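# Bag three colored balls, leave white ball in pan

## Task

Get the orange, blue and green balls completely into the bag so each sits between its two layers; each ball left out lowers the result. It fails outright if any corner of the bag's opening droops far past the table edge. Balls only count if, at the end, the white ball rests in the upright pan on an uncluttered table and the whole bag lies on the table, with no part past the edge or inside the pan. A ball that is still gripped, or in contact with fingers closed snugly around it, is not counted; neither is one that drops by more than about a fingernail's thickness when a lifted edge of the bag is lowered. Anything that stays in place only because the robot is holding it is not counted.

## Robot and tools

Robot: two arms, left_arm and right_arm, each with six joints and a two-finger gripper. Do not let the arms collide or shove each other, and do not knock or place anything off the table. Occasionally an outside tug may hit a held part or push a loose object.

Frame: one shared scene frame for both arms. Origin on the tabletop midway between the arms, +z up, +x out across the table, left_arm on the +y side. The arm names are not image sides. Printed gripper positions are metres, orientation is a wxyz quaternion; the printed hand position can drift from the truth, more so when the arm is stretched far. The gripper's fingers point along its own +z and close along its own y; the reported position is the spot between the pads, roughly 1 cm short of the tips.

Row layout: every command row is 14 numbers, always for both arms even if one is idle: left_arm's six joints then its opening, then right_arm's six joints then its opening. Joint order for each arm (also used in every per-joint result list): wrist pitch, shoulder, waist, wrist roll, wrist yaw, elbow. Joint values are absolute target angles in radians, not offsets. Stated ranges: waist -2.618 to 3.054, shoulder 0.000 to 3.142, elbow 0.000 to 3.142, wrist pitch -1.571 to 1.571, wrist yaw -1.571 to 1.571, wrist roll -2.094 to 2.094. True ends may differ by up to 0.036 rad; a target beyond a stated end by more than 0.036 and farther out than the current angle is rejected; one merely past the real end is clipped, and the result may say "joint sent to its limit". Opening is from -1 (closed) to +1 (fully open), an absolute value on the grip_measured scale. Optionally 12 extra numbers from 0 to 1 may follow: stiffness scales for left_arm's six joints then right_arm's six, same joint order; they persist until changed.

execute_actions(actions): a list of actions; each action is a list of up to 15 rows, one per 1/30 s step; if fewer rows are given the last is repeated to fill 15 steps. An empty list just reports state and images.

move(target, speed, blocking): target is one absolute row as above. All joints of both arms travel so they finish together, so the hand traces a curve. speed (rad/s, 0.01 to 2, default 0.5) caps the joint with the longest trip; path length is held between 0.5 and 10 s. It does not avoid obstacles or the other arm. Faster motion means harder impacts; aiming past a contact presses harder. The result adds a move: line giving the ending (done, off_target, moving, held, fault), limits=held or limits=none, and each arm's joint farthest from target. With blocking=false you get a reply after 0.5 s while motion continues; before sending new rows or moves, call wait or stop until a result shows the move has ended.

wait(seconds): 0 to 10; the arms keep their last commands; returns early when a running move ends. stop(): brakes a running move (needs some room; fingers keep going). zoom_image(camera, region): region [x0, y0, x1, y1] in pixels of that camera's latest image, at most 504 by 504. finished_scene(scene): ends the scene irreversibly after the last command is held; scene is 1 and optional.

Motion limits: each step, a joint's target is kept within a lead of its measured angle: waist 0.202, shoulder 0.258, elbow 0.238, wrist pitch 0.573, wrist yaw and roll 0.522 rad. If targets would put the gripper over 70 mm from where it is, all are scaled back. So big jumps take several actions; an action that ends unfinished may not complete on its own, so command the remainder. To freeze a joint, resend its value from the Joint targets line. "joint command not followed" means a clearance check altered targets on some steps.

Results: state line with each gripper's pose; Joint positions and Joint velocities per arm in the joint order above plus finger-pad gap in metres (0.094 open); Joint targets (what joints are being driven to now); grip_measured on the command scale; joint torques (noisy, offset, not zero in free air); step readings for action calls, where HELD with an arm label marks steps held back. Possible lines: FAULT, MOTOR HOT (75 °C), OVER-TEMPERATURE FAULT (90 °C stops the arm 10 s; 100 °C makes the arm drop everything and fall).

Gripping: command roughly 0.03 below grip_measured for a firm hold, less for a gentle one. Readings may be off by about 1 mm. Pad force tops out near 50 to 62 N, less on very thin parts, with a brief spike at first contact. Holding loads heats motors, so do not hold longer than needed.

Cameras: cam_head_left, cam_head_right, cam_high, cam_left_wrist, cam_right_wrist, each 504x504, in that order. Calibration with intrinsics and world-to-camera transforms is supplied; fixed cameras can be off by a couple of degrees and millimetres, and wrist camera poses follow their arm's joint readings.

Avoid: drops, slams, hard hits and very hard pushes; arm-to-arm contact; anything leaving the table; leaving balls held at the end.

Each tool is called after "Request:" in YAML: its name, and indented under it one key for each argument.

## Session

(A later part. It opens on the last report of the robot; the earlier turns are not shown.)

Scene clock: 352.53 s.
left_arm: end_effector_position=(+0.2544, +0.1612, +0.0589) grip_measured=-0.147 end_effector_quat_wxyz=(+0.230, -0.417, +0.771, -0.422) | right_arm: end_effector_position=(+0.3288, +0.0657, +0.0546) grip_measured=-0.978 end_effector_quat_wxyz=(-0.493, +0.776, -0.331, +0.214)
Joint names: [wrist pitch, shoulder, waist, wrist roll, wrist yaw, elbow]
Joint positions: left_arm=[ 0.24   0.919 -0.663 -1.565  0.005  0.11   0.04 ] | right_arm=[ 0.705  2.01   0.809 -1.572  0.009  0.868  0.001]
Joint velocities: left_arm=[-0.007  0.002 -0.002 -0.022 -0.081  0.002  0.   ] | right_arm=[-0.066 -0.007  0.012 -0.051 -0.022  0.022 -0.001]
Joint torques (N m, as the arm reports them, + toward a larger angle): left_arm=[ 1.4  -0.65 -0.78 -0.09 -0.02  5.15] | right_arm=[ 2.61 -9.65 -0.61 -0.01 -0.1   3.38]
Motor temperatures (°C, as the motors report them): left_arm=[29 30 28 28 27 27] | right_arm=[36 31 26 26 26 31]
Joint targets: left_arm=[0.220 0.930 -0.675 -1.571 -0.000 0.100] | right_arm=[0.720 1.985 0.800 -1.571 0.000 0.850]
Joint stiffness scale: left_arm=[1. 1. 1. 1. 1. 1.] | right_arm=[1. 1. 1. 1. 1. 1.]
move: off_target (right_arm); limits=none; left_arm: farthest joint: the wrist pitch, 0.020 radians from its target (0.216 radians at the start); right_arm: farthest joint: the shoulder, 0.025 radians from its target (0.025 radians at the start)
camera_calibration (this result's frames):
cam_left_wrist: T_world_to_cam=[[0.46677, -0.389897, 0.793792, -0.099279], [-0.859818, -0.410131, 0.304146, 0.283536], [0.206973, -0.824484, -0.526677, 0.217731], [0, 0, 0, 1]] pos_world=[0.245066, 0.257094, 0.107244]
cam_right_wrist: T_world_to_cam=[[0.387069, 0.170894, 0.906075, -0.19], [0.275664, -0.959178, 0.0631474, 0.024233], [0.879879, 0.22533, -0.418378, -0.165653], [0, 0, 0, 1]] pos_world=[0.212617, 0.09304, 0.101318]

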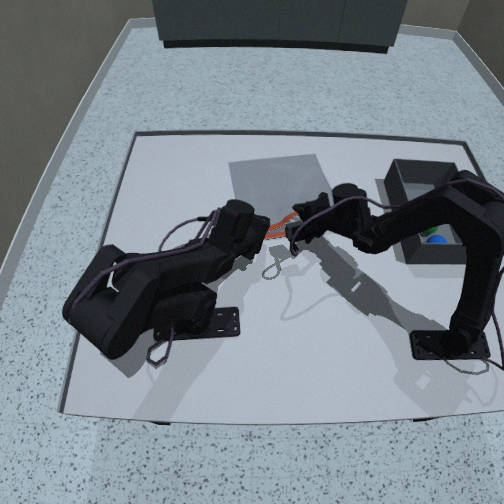

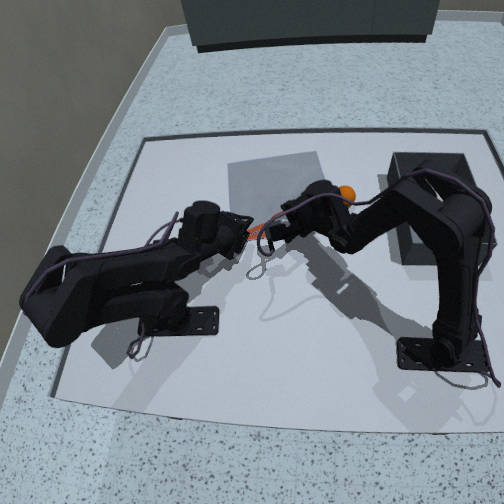

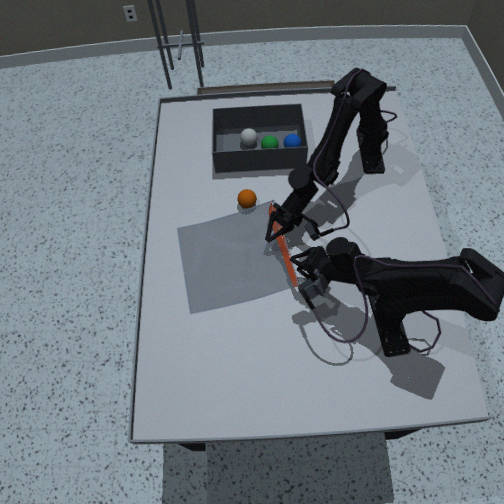

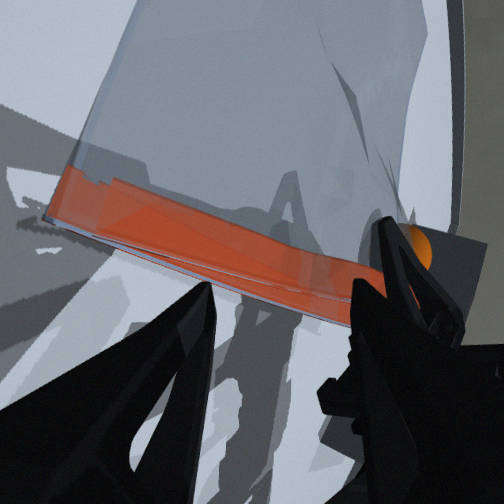

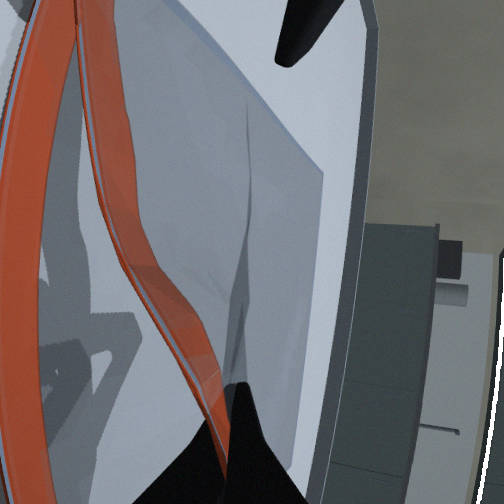

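Request:
move:
  target: [0.345,1.18,-0.745,-1.571,0,0.215,-0.15, 0.72,1.985,0.80,-1.571,0,0.85,-1]
  speed: 0.15

Scene clock: 359.20 s.
left_arm: end_effector_position=(+0.2589, +0.1333, +0.0414) grip_measured=-0.147 end_effector_quat_wxyz=(+0.199, -0.399, +0.802, -0.398) | right_arm: end_effector_position=(+0.3288, +0.0657, +0.0546) grip_measured=-0.978 end_effector_quat_wxyz=(-0.493, +0.776, -0.331, +0.214)
Joint names: [wrist pitch, shoulder, waist, wrist roll, wrist yaw, elbow]
Joint positions: left_arm=[ 0.333  1.171 -0.733 -1.565  0.005  0.19   0.04 ] | right_arm=[ 0.705  2.01   0.809 -1.573  0.009  0.868  0.001]
Joint velocities: left_arm=[-0.066 -0.017  0.002  0.051 -0.022 -0.002 -0.   ] | right_arm=[-0.051 -0.007  0.012  0.007 -0.037  0.007  0.   ]
Joint torques (N m, as the arm reports them, + toward a larger angle): left_arm=[ 1.64 -2.39 -0.8  -0.08 -0.02  7.31] | right_arm=[ 2.6  -9.64 -0.6  -0.01 -0.1   3.36]
Motor temperatures (°C, as the motors report them): left_arm=[30 30 28 28 27 27] | right_arm=[36 31 26 26 26 31]
Joint targets: left_arm=[0.345 1.180 -0.745 -1.571 -0.000 0.215] | right_arm=[0.720 1.985 0.800 -1.571 0.000 0.850]
Joint stiffness scale: left_arm=[1. 1. 1. 1. 1. 1.] | right_arm=[1. 1. 1. 1. 1. 1.]
move: off_target (left_arm, right_arm); limits=none; left_arm: farthest joint: the elbow, 0.025 radians from its target (0.105 radians at the start); right_arm: farthest joint: the shoulder, 0.025 radians from its target (0.025 radians at the start)
camera_calibration (this result's frames):
cam_left_wrist: T_world_to_cam=[[0.488061, -0.458458, 0.742706, -0.0925544], [-0.865413, -0.364733, 0.343554, 0.275089], [0.113385, -0.810423, -0.574768, 0.208917], [0, 0, 0, 1]] pos_world=[0.25955, 0.227213, 0.0943112]
cam_right_wrist: T_world_to_cam=[[0.386827, 0.171184, 0.906124, -0.189942], [0.275804, -0.959117, 0.0634538, 0.0241663], [0.879942, 0.225367, -0.418225, -0.165684], [0, 0, 0, 1]] pos_world=[0.212602, 0.093033, 0.101284]

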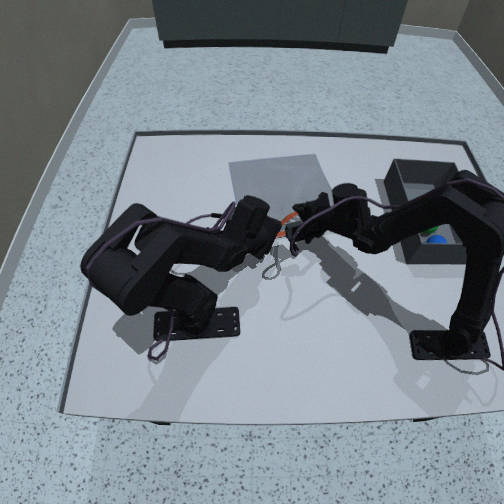

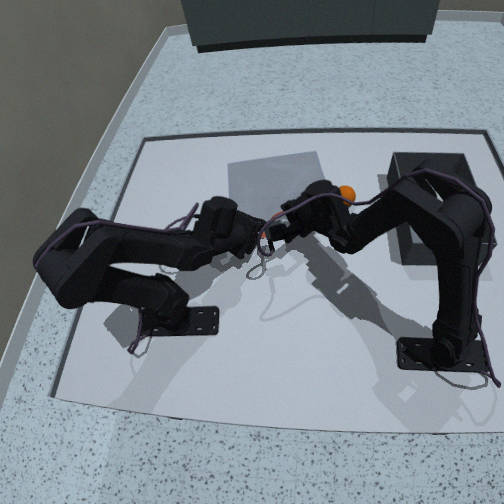

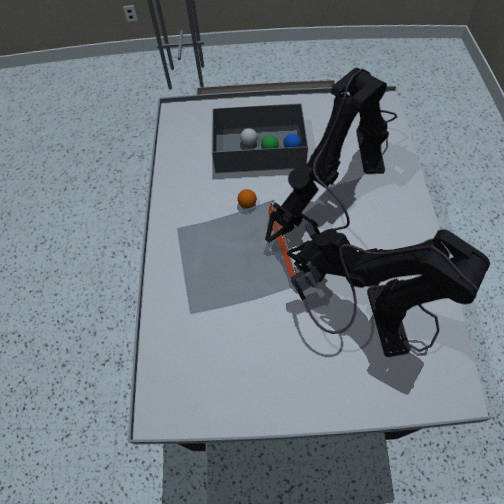

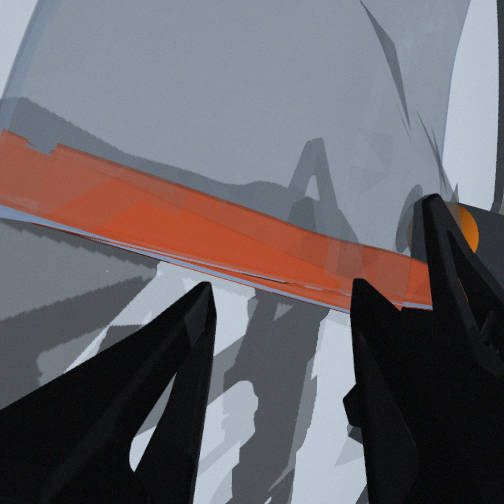

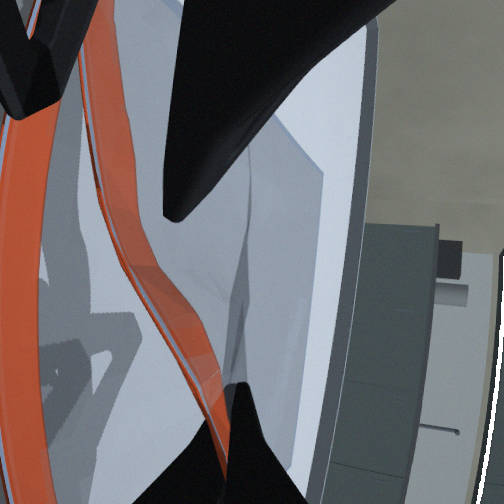

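Request:
move:
  target: [0.425,1.356,-0.745,-1.571,0,0.31,-0.15, 0.72,1.985,0.80,-1.571,0,0.85,-1]
  speed: 0.1

Scene clock: 364.60 s.
left_arm: end_effector_position=(+0.2826, +0.1156, +0.0406) grip_measured=-0.147 end_effector_quat_wxyz=(+0.198, -0.399, +0.802, -0.397) | right_arm: end_effector_position=(+0.3288, +0.0657, +0.0546) grip_measured=-0.978 end_effector_quat_wxyz=(-0.493, +0.776, -0.331, +0.214)
Joint names: [wrist pitch, shoulder, waist, wrist roll, wrist yaw, elbow]
Joint positions: left_arm=[ 0.411  1.348 -0.733 -1.565  0.005  0.286  0.04 ] | right_arm=[ 0.705  2.01   0.809 -1.573  0.009  0.868  0.001]
Joint velocities: left_arm=[-0.051  0.002 -0.012  0.022 -0.007 -0.007  0.001] | right_arm=[ 0.037 -0.002 -0.017 -0.007 -0.007 -0.002 -0.001]
Joint torques (N m, as the arm reports them, + toward a larger angle): left_arm=[ 1.65 -3.82 -0.8  -0.09 -0.02  7.04] | right_arm=[ 2.6  -9.65 -0.6  -0.01 -0.1   3.37]
Motor temperatures (°C, as the motors report them): left_arm=[31 29 28 28 27 28] | right_arm=[37 31 26 26 26 31]
Joint targets: left_arm=[0.425 1.356 -0.745 -1.571 -0.000 0.310] | right_arm=[0.720 1.985 0.800 -1.571 -0.000 0.850]
Joint stiffness scale: left_arm=[1. 1. 1. 1. 1. 1.] | right_arm=[1. 1. 1. 1. 1. 1.]
move: off_target (left_arm, right_arm); limits=none; left_arm: farthest joint: the elbow, 0.024 radians from its target (0.120 radians at the start); right_arm: farthest joint: the shoulder, 0.025 radians from its target (0.025 radians at the start)
camera_calibration (this result's frames):
cam_left_wrist: T_world_to_cam=[[0.48965, -0.459641, 0.740927, -0.111907], [-0.864676, -0.365282, 0.344824, 0.289231], [0.112152, -0.809505, -0.576301, 0.191793], [0, 0, 0, 1]] pos_world=[0.283376, 0.209471, 0.0937117]
cam_right_wrist: T_world_to_cam=[[0.386827, 0.171184, 0.906124, -0.189942], [0.275804, -0.959117, 0.0634538, 0.0241663], [0.879942, 0.225367, -0.418225, -0.165684], [0, 0, 0, 1]] pos_world=[0.212602, 0.093033, 0.101284]

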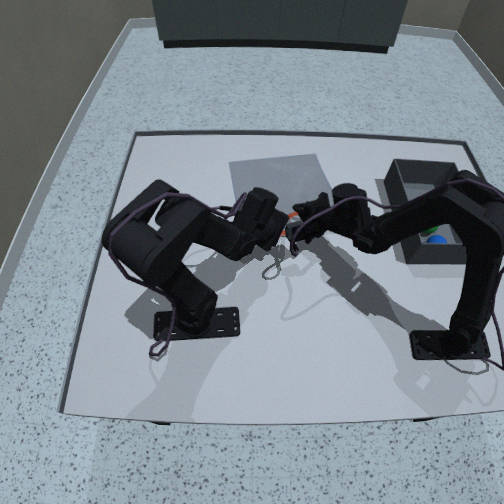

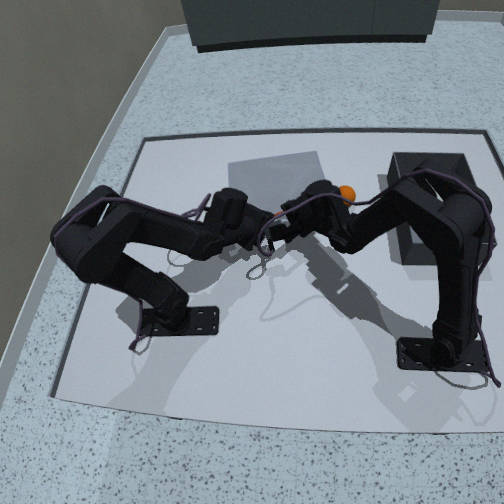

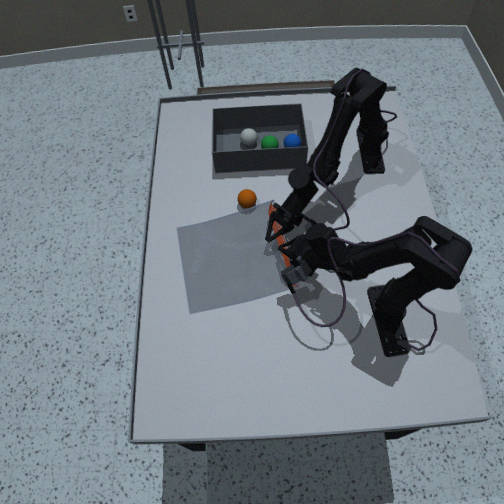

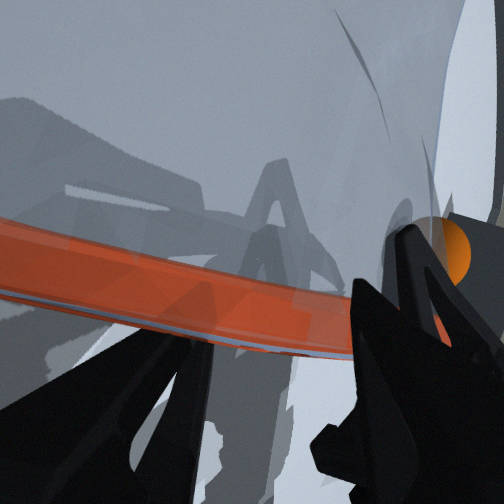

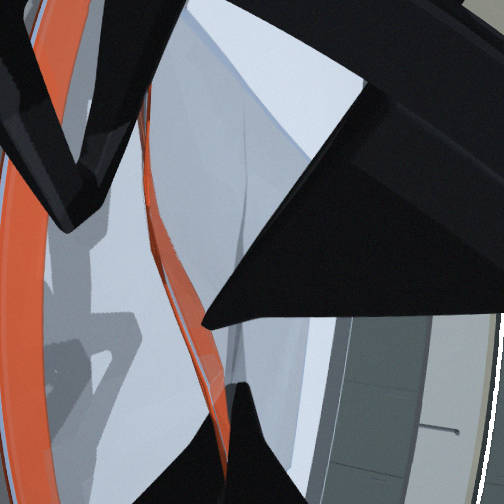

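Request:
move:
  target: [0.445,1.428,-0.67,-1.571,0,0.362,-0.3, 0.72,1.985,0.80,-1.571,0,0.85,-1]
  speed: 0.06

Request:
execute_actions:
  actions:
    - [[0.445,1.428,-0.67,-1.571,0,0.362,-0.6,0.72,1.985,0.80,-1.571,0,0.85,-1]]
    - [[0.445,1.428,-0.67,-1.571,0,0.362,-0.85,0.72,1.985,0.80,-1.571,0,0.85,-1]]
    - [[0.445,1.428,-0.67,-1.571,0,0.362,-1,0.72,1.985,0.80,-1.571,0,0.85,-1]]
    - [[0.445,1.428,-0.67,-1.571,0,0.362,-1,0.72,1.985,0.80,-1.571,0,0.85,-0.6]]

Scene clock: 372.03 s.
left_arm: end_effector_position=(+0.3050, +0.1208, +0.0413) grip_measured=-0.297 end_effector_quat_wxyz=(+0.209, -0.419, +0.792, -0.393) | right_arm: end_effector_position=(+0.3288, +0.0657, +0.0546) grip_measured=-0.978 end_effector_quat_wxyz=(-0.493, +0.776, -0.331, +0.214)
Joint names: [wrist pitch, shoulder, waist, wrist roll, wrist yaw, elbow]
Joint positions: left_arm=[ 0.432  1.42  -0.682 -1.565  0.005  0.338  0.033] | right_arm=[ 0.705  2.01   0.809 -1.573  0.009  0.868  0.001]
Joint velocities: left_arm=[ 0.022 -0.007 -0.012  0.066  0.066 -0.012  0.   ] | right_arm=[-0.007  0.007 -0.007 -0.007 -0.022 -0.002  0.   ]
Joint torques (N m, as the arm reports them, + toward a larger angle): left_arm=[ 1.67 -4.42  0.78 -0.1  -0.02  6.9 ] | right_arm=[ 2.61 -9.65 -0.59  0.   -0.1   3.37]
Motor temperatures (°C, as the motors report them): left_arm=[31 29 28 28 27 28] | right_arm=[37 31 26 26 26 31]
Joint targets: left_arm=[0.445 1.428 -0.670 -1.571 -0.000 0.362] | right_arm=[0.720 1.985 0.800 -1.571 0.000 0.850]
Joint stiffness scale: left_arm=[1. 1. 1. 1. 1. 1.] | right_arm=[1. 1. 1. 1. 1. 1.]
move: off_target (left_arm, right_arm); limits=none; left_arm: farthest joint: the elbow, 0.024 radians from its target (0.076 radians at the start); right_arm: farthest joint: the shoulder, 0.025 radians from its target (0.025 radians at the start)
camera_calibration (this result's frames):
cam_left_wrist: T_world_to_cam=[[0.511154, -0.433431, 0.742199, -0.13076], [-0.845585, -0.408299, 0.343917, 0.309706], [0.153974, -0.803386, -0.575206, 0.180323], [0, 0, 0, 1]] pos_world=[0.300956, 0.214646, 0.0942601]
cam_right_wrist: T_world_to_cam=[[0.386584, 0.171474, 0.906173, -0.189883], [0.275944, -0.959057, 0.0637602, 0.0240997], [0.880005, 0.225404, -0.418073, -0.165715], [0, 0, 0, 1]] pos_world=[0.212586, 0.093026, 0.101249]

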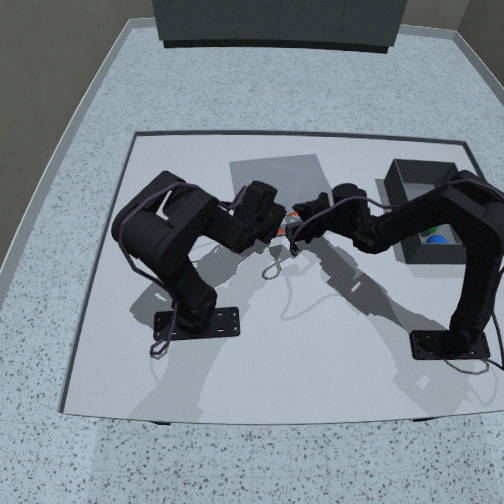

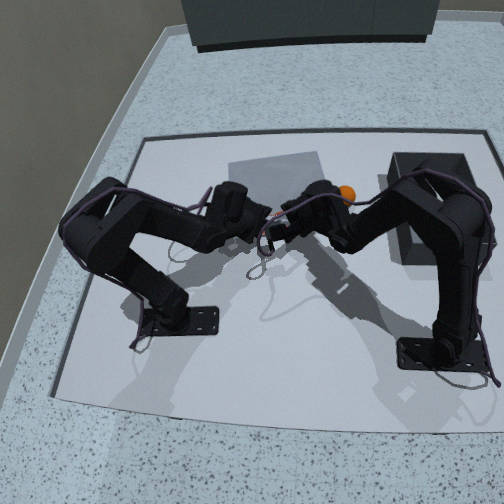

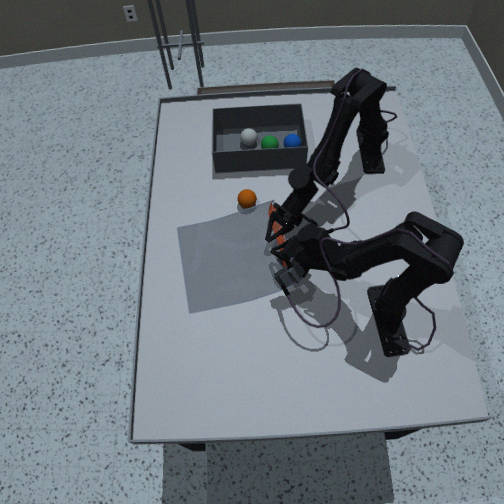

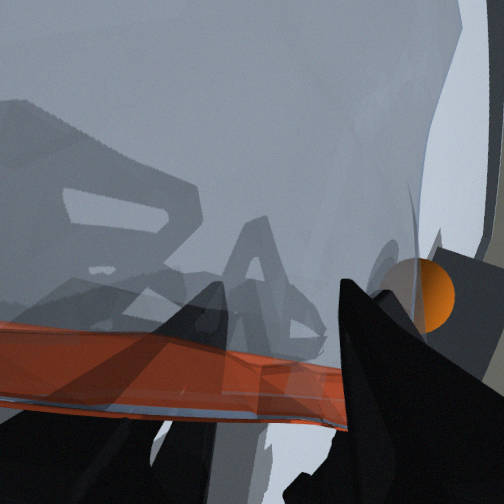

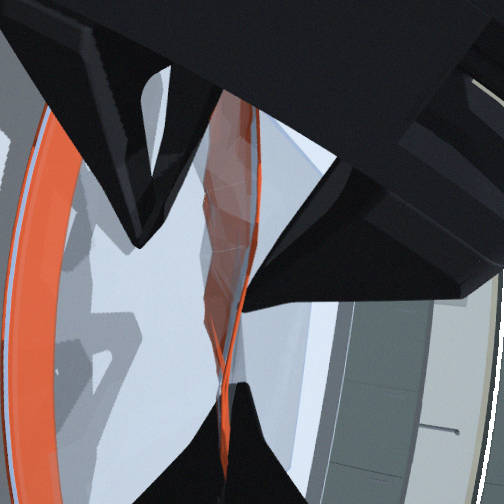

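Scene clock: 374.03 s.
left_arm: end_effector_position=(+0.3072, +0.1194, +0.0448) grip_measured=-0.986 end_effector_quat_wxyz=(+0.212, -0.418, +0.788, -0.400) | right_arm: end_effector_position=(+0.3283, +0.0662, +0.0545) grip_measured=-0.603 end_effector_quat_wxyz=(-0.493, +0.776, -0.330, +0.213)
Joint names: [wrist pitch, shoulder, waist, wrist roll, wrist yaw, elbow]
Joint positions: left_arm=[ 0.449  1.42  -0.682 -1.566  0.005  0.338  0.001] | right_arm=[ 0.705  2.01   0.809 -1.573  0.006  0.868  0.019]
Joint velocities: left_arm=[-0.022  0.002  0.007 -0.007 -0.095 -0.002 -0.001] | right_arm=[ 0.037 -0.007  0.007  0.037 -0.007  0.007 -0.001]
Joint torques (N m, as the arm reports them, + toward a larger angle): left_arm=[ 1.5  -4.43  0.79 -0.09 -0.02  6.9 ] | right_arm=[ 2.61 -9.64 -0.6   0.   -0.06  3.37]
Motor temperatures (°C, as the motors report them): left_arm=[31 29 28 28 27 28] | right_arm=[37 31 26 26 26 30]
Joint targets: left_arm=[0.445 1.428 -0.670 -1.571 -0.000 0.362] | right_arm=[0.720 1.985 0.800 -1.571 0.000 0.850]
Joint stiffness scale: left_arm=[1. 1. 1. 1. 1. 1.] | right_arm=[1. 1. 1. 1. 1. 1.]
Step readings (joint positions; steps 1 to 15: 1st action; 16 to 30: 2nd action; 31 to 45: 3rd action; 46 to 60: 4th action):
0: left_arm=[0.432 1.420 -0.682 -1.565 0.005 0.338] | right_arm=[0.705 2.010 0.809 -1.573 0.009 0.868]
1: left_arm=[0.432 1.420 -0.682 -1.565 0.005 0.338] | right_arm=[0.705 2.010 0.809 -1.573 0.009 0.868]
2: left_arm=[0.432 1.420 -0.682 -1.565 0.005 0.338] | right_arm=[0.705 2.010 0.809 -1.573 0.009 0.868]
4: left_arm=[0.432 1.420 -0.682 -1.565 0.005 0.338] | right_arm=[0.705 2.010 0.809 -1.573 0.009 0.868]
8: left_arm=[0.433 1.420 -0.682 -1.565 0.005 0.338] | right_arm=[0.705 2.010 0.809 -1.573 0.009 0.868]
15: left_arm=[0.433 1.420 -0.682 -1.565 0.005 0.338] | right_arm=[0.705 2.010 0.809 -1.573 0.009 0.868]
16: left_arm=[0.433 1.420 -0.682 -1.565 0.005 0.338] | right_arm=[0.705 2.010 0.809 -1.573 0.009 0.868]
17: left_arm=[0.433 1.420 -0.682 -1.565 0.005 0.338] | right_arm=[0.705 2.010 0.809 -1.573 0.009 0.868]
19: left_arm=[0.436 1.420 -0.682 -1.565 0.005 0.338] | right_arm=[0.705 2.010 0.809 -1.573 0.009 0.868]
23: left_arm=[0.436 1.420 -0.682 -1.565 0.005 0.338] | right_arm=[0.705 2.010 0.809 -1.573 0.009 0.868]
30: left_arm=[0.436 1.420 -0.682 -1.565 0.005 0.338] | right_arm=[0.705 2.010 0.809 -1.573 0.009 0.868]
31: left_arm=[0.436 1.420 -0.682 -1.566 0.005 0.338] | right_arm=[0.705 2.010 0.809 -1.573 0.009 0.868]
32: left_arm=[0.439 1.420 -0.682 -1.566 0.005 0.338] | right_arm=[0.705 2.010 0.809 -1.573 0.008 0.868]
34: left_arm=[0.447 1.420 -0.682 -1.566 0.005 0.338] | right_arm=[0.704 2.010 0.809 -1.573 0.006 0.868]
38: left_arm=[0.449 1.420 -0.682 -1.566 0.005 0.338] | right_arm=[0.704 2.010 0.809 -1.573 0.006 0.868]
45: left_arm=[0.449 1.420 -0.682 -1.566 0.005 0.338] | right_arm=[0.704 2.010 0.809 -1.573 0.006 0.868]
46: left_arm=[0.449 1.420 -0.682 -1.566 0.005 0.338] | right_arm=[0.704 2.010 0.809 -1.573 0.006 0.868]
47: left_arm=[0.449 1.420 -0.682 -1.566 0.005 0.338] | right_arm=[0.704 2.010 0.809 -1.573 0.006 0.868]
49: left_arm=[0.449 1.420 -0.682 -1.566 0.005 0.338] | right_arm=[0.705 2.010 0.809 -1.573 0.006 0.868]
53: left_arm=[0.449 1.420 -0.682 -1.566 0.005 0.338] | right_arm=[0.705 2.010 0.809 -1.573 0.006 0.868]
60: Joint positions above
camera_calibration (this result's frames):
cam_left_wrist: T_world_to_cam=[[0.500921, -0.425221, 0.753834, -0.13345], [-0.850093, -0.405303, 0.336262, 0.311116], [0.162546, -0.809269, -0.564502, 0.178424], [0, 0, 0, 1]] pos_world=[0.302323, 0.213743, 0.0967037]
cam_right_wrist: T_world_to_cam=[[0.387254, 0.172, 0.905787, -0.189925], [0.279345, -0.958154, 0.0625141, 0.0235794], [0.878635, 0.228818, -0.419097, -0.165139], [0, 0, 0, 1]] pos_world=[0.21206, 0.0930466, 0.101348]

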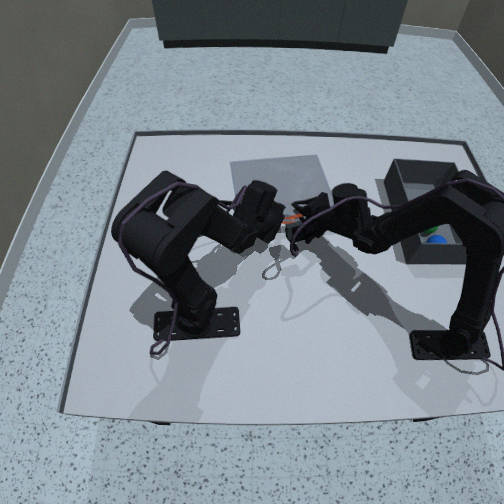

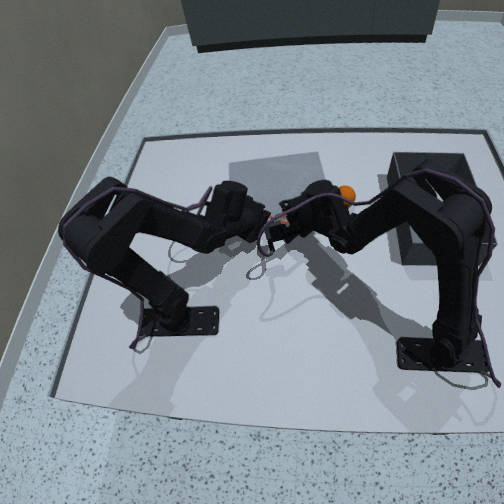

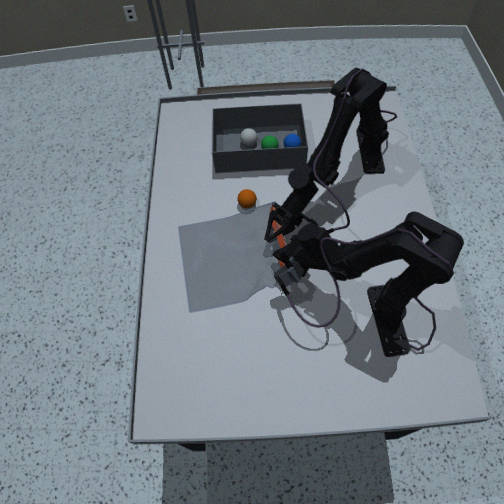

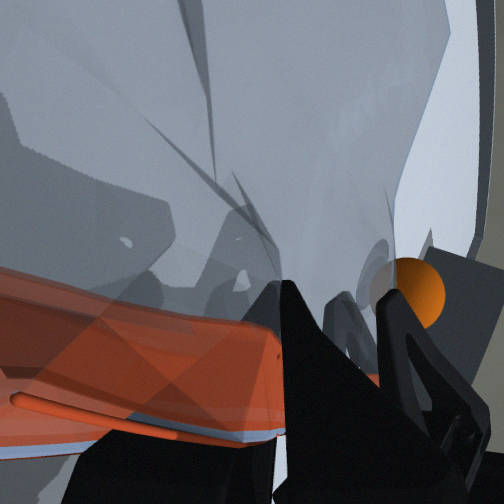

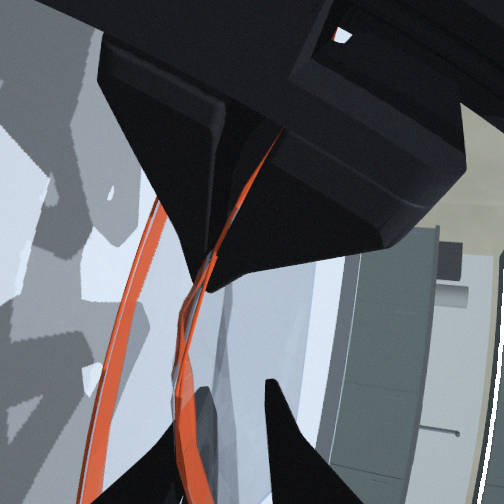

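Request:
move:
  target: [0.445,1.428,-0.67,-1.571,0,0.362,-1, 0.68,1.68,0.80,-1.571,0,0.53,-0.6]
  speed: 0.2

Scene clock: 381.60 s.
left_arm: end_effector_position=(+0.3072, +0.1194, +0.0448) grip_measured=-0.986 end_effector_quat_wxyz=(+0.212, -0.418, +0.788, -0.400) | right_arm: end_effector_position=(+0.2684, +0.0083, +0.0689) grip_measured=-0.603 end_effector_quat_wxyz=(-0.481, +0.784, -0.333, +0.208)
Joint names: [wrist pitch, shoulder, waist, wrist roll, wrist yaw, elbow]
Joint positions: left_arm=[ 0.449  1.42  -0.682 -1.566  0.005  0.338  0.001] | right_arm=[ 0.686  1.702  0.809 -1.573  0.006  0.549  0.019]
Joint velocities: left_arm=[ 0.022 -0.007  0.002 -0.095  0.022  0.027  0.001] | right_arm=[-0.051 -0.007  0.017 -0.007 -0.007 -0.032  0.   ]
Joint torques (N m, as the arm reports them, + toward a larger angle): left_arm=[ 1.52 -4.45  0.8  -0.08 -0.03  6.87] | right_arm=[ 2.36 -7.04 -0.6   0.   -0.06  3.29]
Motor temperatures (°C, as the motors report them): left_arm=[31 29 28 28 27 28] | right_arm=[37 31 26 26 26 30]
Joint targets: left_arm=[0.445 1.428 -0.670 -1.571 0.000 0.362] | right_arm=[0.680 1.680 0.800 -1.571 -0.000 0.530]
Joint stiffness scale: left_arm=[1. 1. 1. 1. 1. 1.] | right_arm=[1. 1. 1. 1. 1. 1.]
move: off_target (left_arm, right_arm); limits=none; left_arm: farthest joint: the elbow, 0.024 radians from its target (0.024 radians at the start); right_arm: farthest joint: the shoulder, 0.022 radians from its target (0.330 radians at the start)
camera_calibration (this result's frames):
cam_left_wrist: T_world_to_cam=[[0.500921, -0.425221, 0.753834, -0.13345], [-0.850093, -0.405303, 0.336262, 0.311116], [0.162546, -0.809269, -0.564502, 0.178424], [0, 0, 0, 1]] pos_world=[0.302323, 0.213743, 0.0967037]
cam_right_wrist: T_world_to_cam=[[0.406511, 0.191127, 0.893431, -0.174256], [0.280998, -0.956631, 0.0767931, -0.0174542], [0.869361, 0.219835, -0.442588, -0.0890995], [0, 0, 0, 1]] pos_world=[0.153201, 0.0361951, 0.117592]

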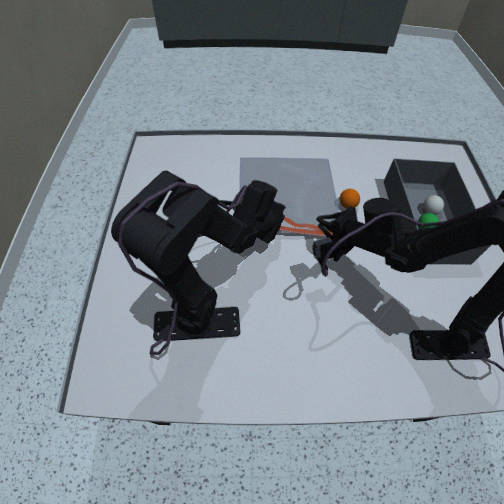

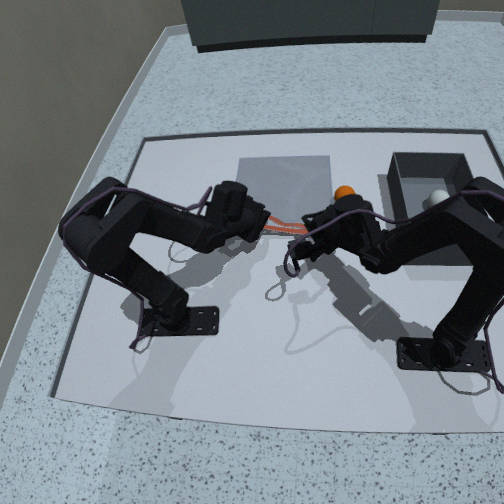

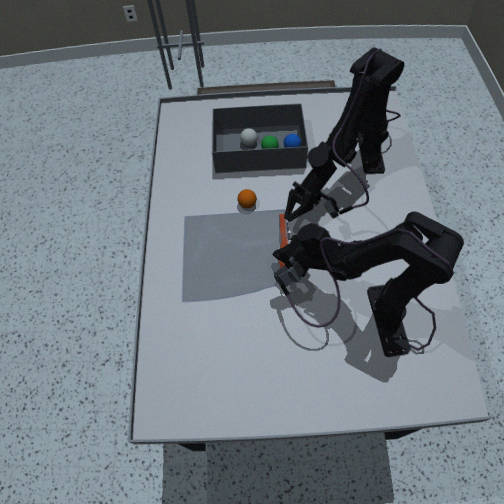

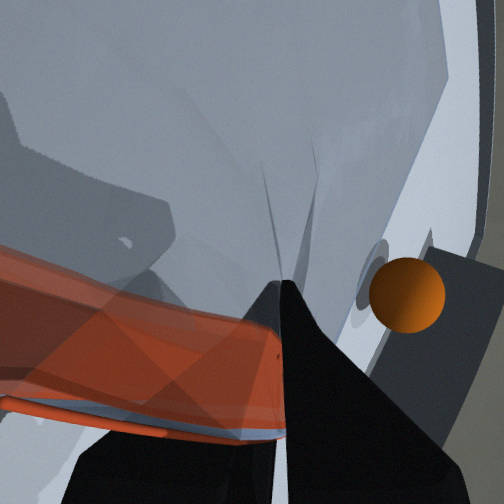

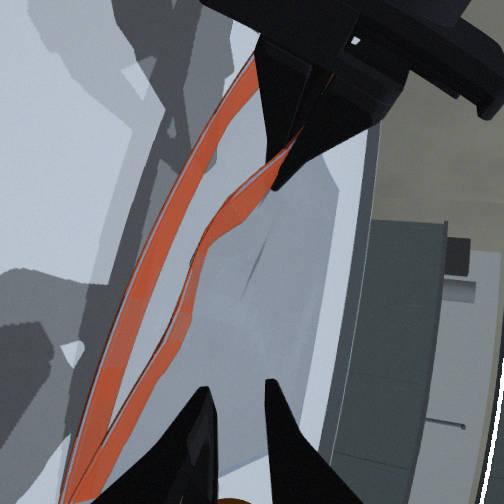

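Request:
move:
  target: [1.13,1.567,-0.67,-1.9,0,0.135,-1, 0.68,1.68,0.80,-1.571,0,0.53,-0.6]
  speed: 0.2

Scene clock: 390.80 s.
left_arm: end_effector_position=(+0.3105, +0.1172, +0.0779) grip_measured=-0.986 end_effector_quat_wxyz=(+0.191, -0.487, +0.640, -0.564) | right_arm: end_effector_position=(+0.2684, +0.0083, +0.0689) grip_measured=-0.603 end_effector_quat_wxyz=(-0.481, +0.784, -0.333, +0.208)
Joint names: [wrist pitch, shoulder, waist, wrist roll, wrist yaw, elbow]
Joint positions: left_arm=[ 1.114  1.558 -0.682 -1.894  0.005  0.148  0.001] | right_arm=[ 0.686  1.702  0.809 -1.574  0.006  0.549  0.019]
Joint velocities: left_arm=[-0.022 -0.002 -0.017  0.007  0.007 -0.022  0.   ] | right_arm=[-0.022  0.007 -0.007  0.007  0.066  0.007 -0.   ]
Joint torques (N m, as the arm reports them, + toward a larger angle): left_arm=[ 1.88 -4.33  0.8  -0.05 -0.03  2.89] | right_arm=[ 2.36 -7.06 -0.6   0.01 -0.06  3.29]
Motor temperatures (°C, as the motors report them): left_arm=[32 29 28 28 27 28] | right_arm=[36 30 26 26 26 30]
Joint targets: left_arm=[1.130 1.567 -0.670 -1.900 -0.000 0.135] | right_arm=[0.680 1.680 0.800 -1.571 -0.000 0.530]
Joint stiffness scale: left_arm=[1. 1. 1. 1. 1. 1.] | right_arm=[1. 1. 1. 1. 1. 1.]
move: off_target (right_arm); limits=none; left_arm: farthest joint: the wrist pitch, 0.016 radians from its target (0.681 radians at the start); right_arm: farthest joint: the shoulder, 0.022 radians from its target (0.022 radians at the start)
camera_calibration (this result's frames):
cam_left_wrist: T_world_to_cam=[[0.437974, 0.00597407, 0.898968, -0.203343], [-0.834649, -0.368792, 0.409089, 0.287165], [0.333976, -0.929493, -0.156535, 0.123839], [0, 0, 0, 1]] pos_world=[0.287382, 0.222227, 0.084708]
cam_right_wrist: T_world_to_cam=[[0.406268, 0.191417, 0.893479, -0.174197], [0.281144, -0.956564, 0.0770949, -0.0175148], [0.869427, 0.219875, -0.442437, -0.089128], [0, 0, 0, 1]] pos_world=[0.153185, 0.0361873, 0.117558]

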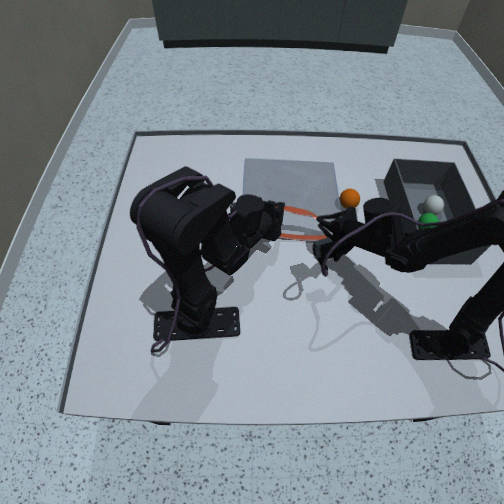

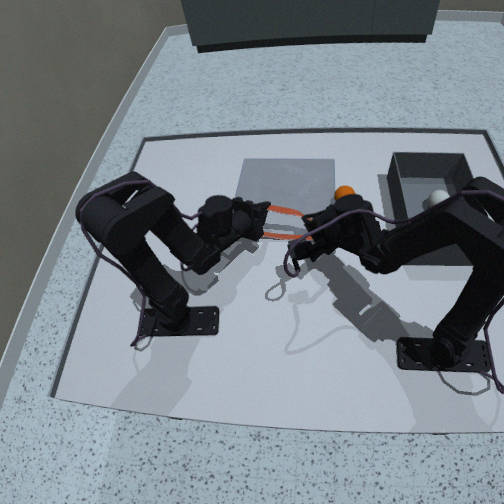

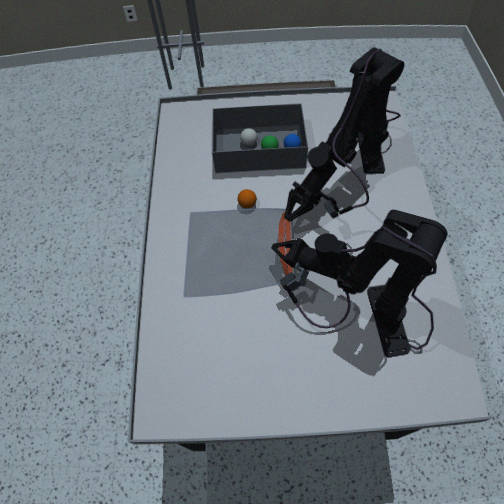

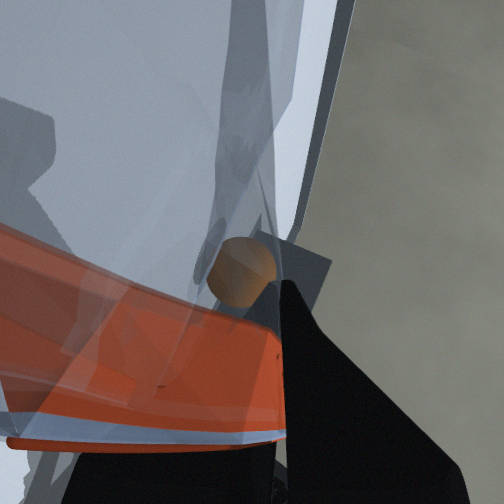

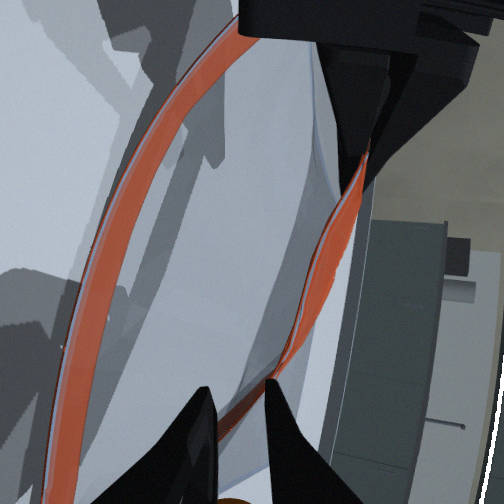

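Request:
move:
  target: [1.13,1.567,-0.52,-1.9,0,0.135,-1, 0.2,1.5,0.6,-0.8,0,0.8,0.5]
  speed: 0.4

Request:
move:
  target: [1.13,1.567,-0.52,-1.9,0,0.135,-1, -0.855,1.985,0.48,0,0,1.67,0.7]
  speed: 0.6

Scene clock: 400.83 s.
left_arm: end_effector_position=(+0.3366, +0.1632, +0.0782) grip_measured=-0.986 end_effector_quat_wxyz=(+0.232, -0.533, +0.601, -0.549) | right_arm: end_effector_position=(+0.3267, -0.0552, +0.1261) grip_measured=+0.497 end_effector_quat_wxyz=(+0.483, -0.555, +0.675, -0.061)
Joint names: [wrist pitch, shoulder, waist, wrist roll, wrist yaw, elbow]
Joint positions: left_arm=[ 1.115  1.558 -0.532 -1.894  0.005  0.148  0.001] | right_arm=[ 0.205  1.521  0.611 -0.809  0.006  0.761  0.07 ]
Joint velocities: left_arm=[-0.007 -0.002  0.012  0.037  0.037  0.007 -0.   ] | right_arm=[-0.007  0.002  0.002 -0.007  0.022 -0.007  0.001]
Joint torques (N m, as the arm reports them, + toward a larger angle): left_arm=[ 1.88 -4.36  0.78 -0.08 -0.03  2.87] | right_arm=[ 2.33 -6.69 -0.71  0.08 -0.07  8.02]
Motor temperatures (°C, as the motors report them): left_arm=[33 29 28 28 27 27] | right_arm=[36 30 26 26 26 31]
Joint targets: left_arm=[1.130 1.567 -0.520 -1.900 -0.000 0.135] | right_arm=[0.200 1.500 0.600 -0.800 0.000 0.800]
Joint stiffness scale: left_arm=[1. 1. 1. 1. 1. 1.] | right_arm=[1. 1. 1. 1. 1. 1.]
move: off_target (right_arm); limits=none; left_arm: farthest joint: the wrist pitch, 0.015 radians from its target (0.016 radians at the start); right_arm: farthest joint: the elbow, 0.039 radians from its target (0.251 radians at the start)
camera_calibration (this result's frames):
cam_left_wrist: T_world_to_cam=[[0.431504, 0.0724484, 0.899197, -0.223964], [-0.770391, -0.48902, 0.409093, 0.323759], [0.469364, -0.869259, -0.1552, 0.102426], [0, 0, 0, 1]] pos_world=[0.297987, 0.263585, 0.0848372]
cam_right_wrist: T_world_to_cam=[[0.679035, -0.502039, 0.535601, -0.319058], [-0.344097, -0.86215, -0.37188, 0.167015], [0.648467, 0.0682209, -0.75818, 0.00313248], [0, 0, 0, 1]] pos_world=[0.27209, -0.0164014, 0.235372]

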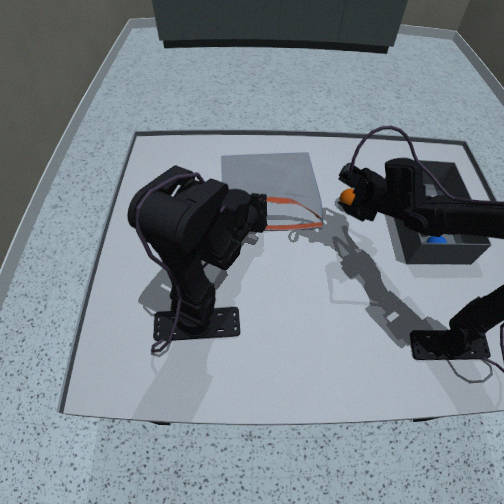

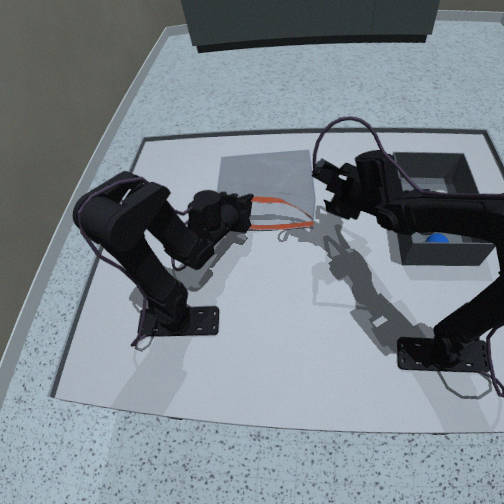

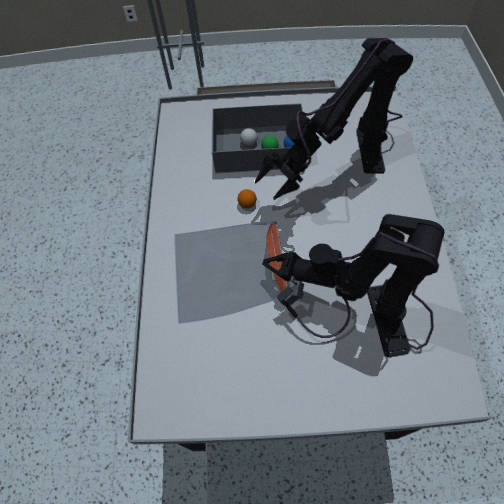

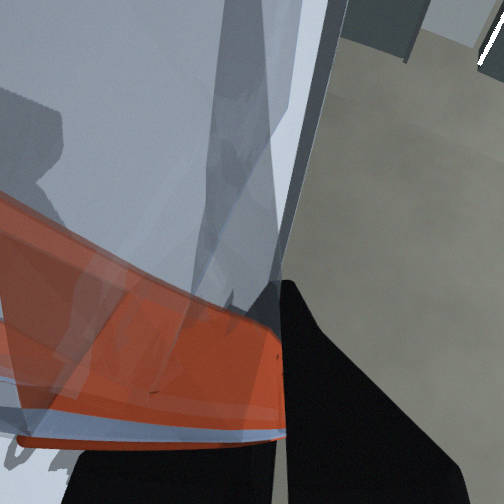

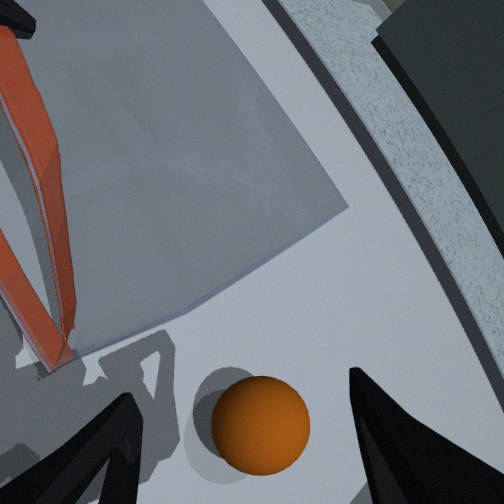

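Scene clock: 403.40 s.
left_arm: end_effector_position=(+0.3366, +0.1632, +0.0782) grip_measured=-0.986 end_effector_quat_wxyz=(+0.232, -0.533, +0.601, -0.549) | right_arm: end_effector_position=(+0.3778, -0.0888, +0.0982) grip_measured=+0.697 end_effector_quat_wxyz=(+0.177, -0.221, +0.958, +0.037)
Joint names: [wrist pitch, shoulder, waist, wrist roll, wrist yaw, elbow]
Joint positions: left_arm=[ 1.115  1.558 -0.532 -1.894  0.005  0.148  0.001] | right_arm=[-0.849  1.986  0.49  -0.006  0.006  1.628  0.08 ]
Joint velocities: left_arm=[ 0.051  0.002 -0.002  0.007 -0.037  0.007  0.   ] | right_arm=[ 0.007 -0.017 -0.017 -0.022  0.037  0.012 -0.001]
Joint torques (N m, as the arm reports them, + toward a larger angle): left_arm=[ 1.88 -4.38  0.82 -0.09 -0.03  2.9 ] | right_arm=[ 1.42 -8.71 -0.65  0.03 -0.06  8.13]
Motor temperatures (°C, as the motors report them): left_arm=[33 29 28 28 27 27] | right_arm=[36 30 26 26 26 31]
Joint targets: left_arm=[1.130 1.567 -0.520 -1.900 0.000 0.135] | right_arm=[-0.855 1.985 0.480 -0.000 -0.000 1.670]
Joint stiffness scale: left_arm=[1. 1. 1. 1. 1. 1.] | right_arm=[1. 1. 1. 1. 1. 1.]
move: off_target (right_arm); limits=none; left_arm: farthest joint: the wrist pitch, 0.015 radians from its target (0.015 radians at the start); right_arm: farthest joint: the elbow, 0.042 radians from its target (0.909 radians at the start)
camera_calibration (this result's frames):
cam_left_wrist: T_world_to_cam=[[0.431504, 0.0724484, 0.899197, -0.223964], [-0.770391, -0.48902, 0.409093, 0.323759], [0.469364, -0.869259, -0.1552, 0.102426], [0, 0, 0, 1]] pos_world=[0.297987, 0.263585, 0.0848372]
cam_right_wrist: T_world_to_cam=[[0.301144, -0.953254, -0.0248638, -0.198062], [-0.948248, -0.302112, 0.0977489, 0.377132], [-0.100691, -0.00585945, -0.9949, 0.250841], [0, 0, 0, 1]] pos_world=[0.442517, -0.0733973, 0.207773]

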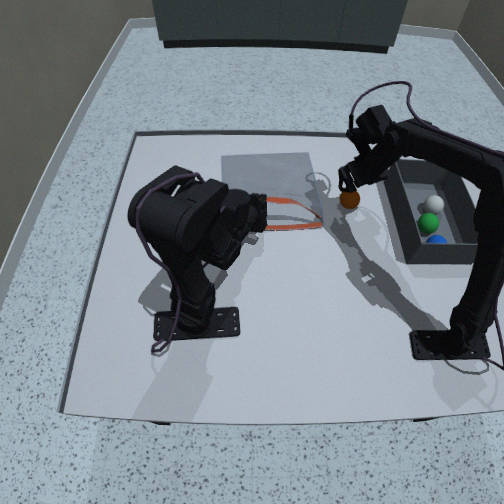

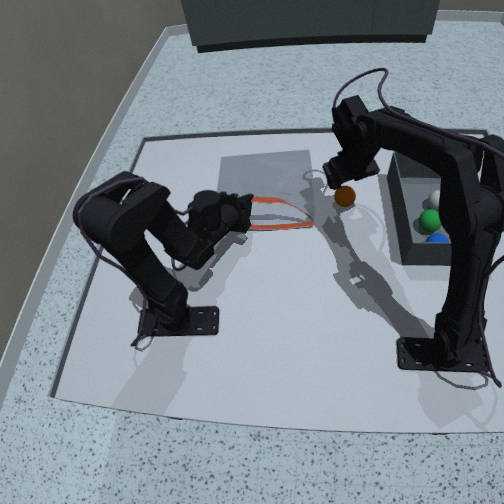

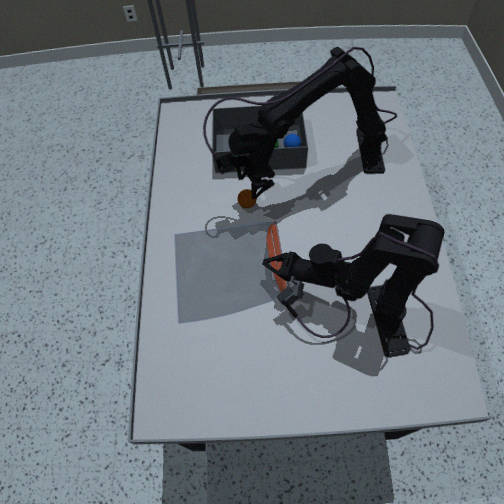

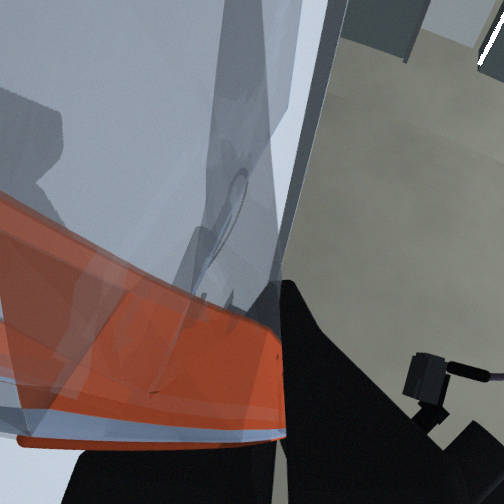

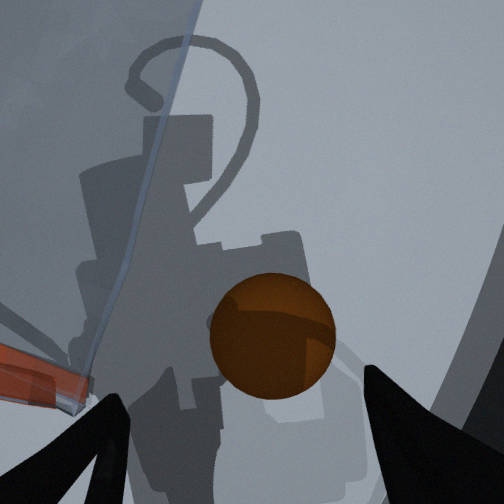

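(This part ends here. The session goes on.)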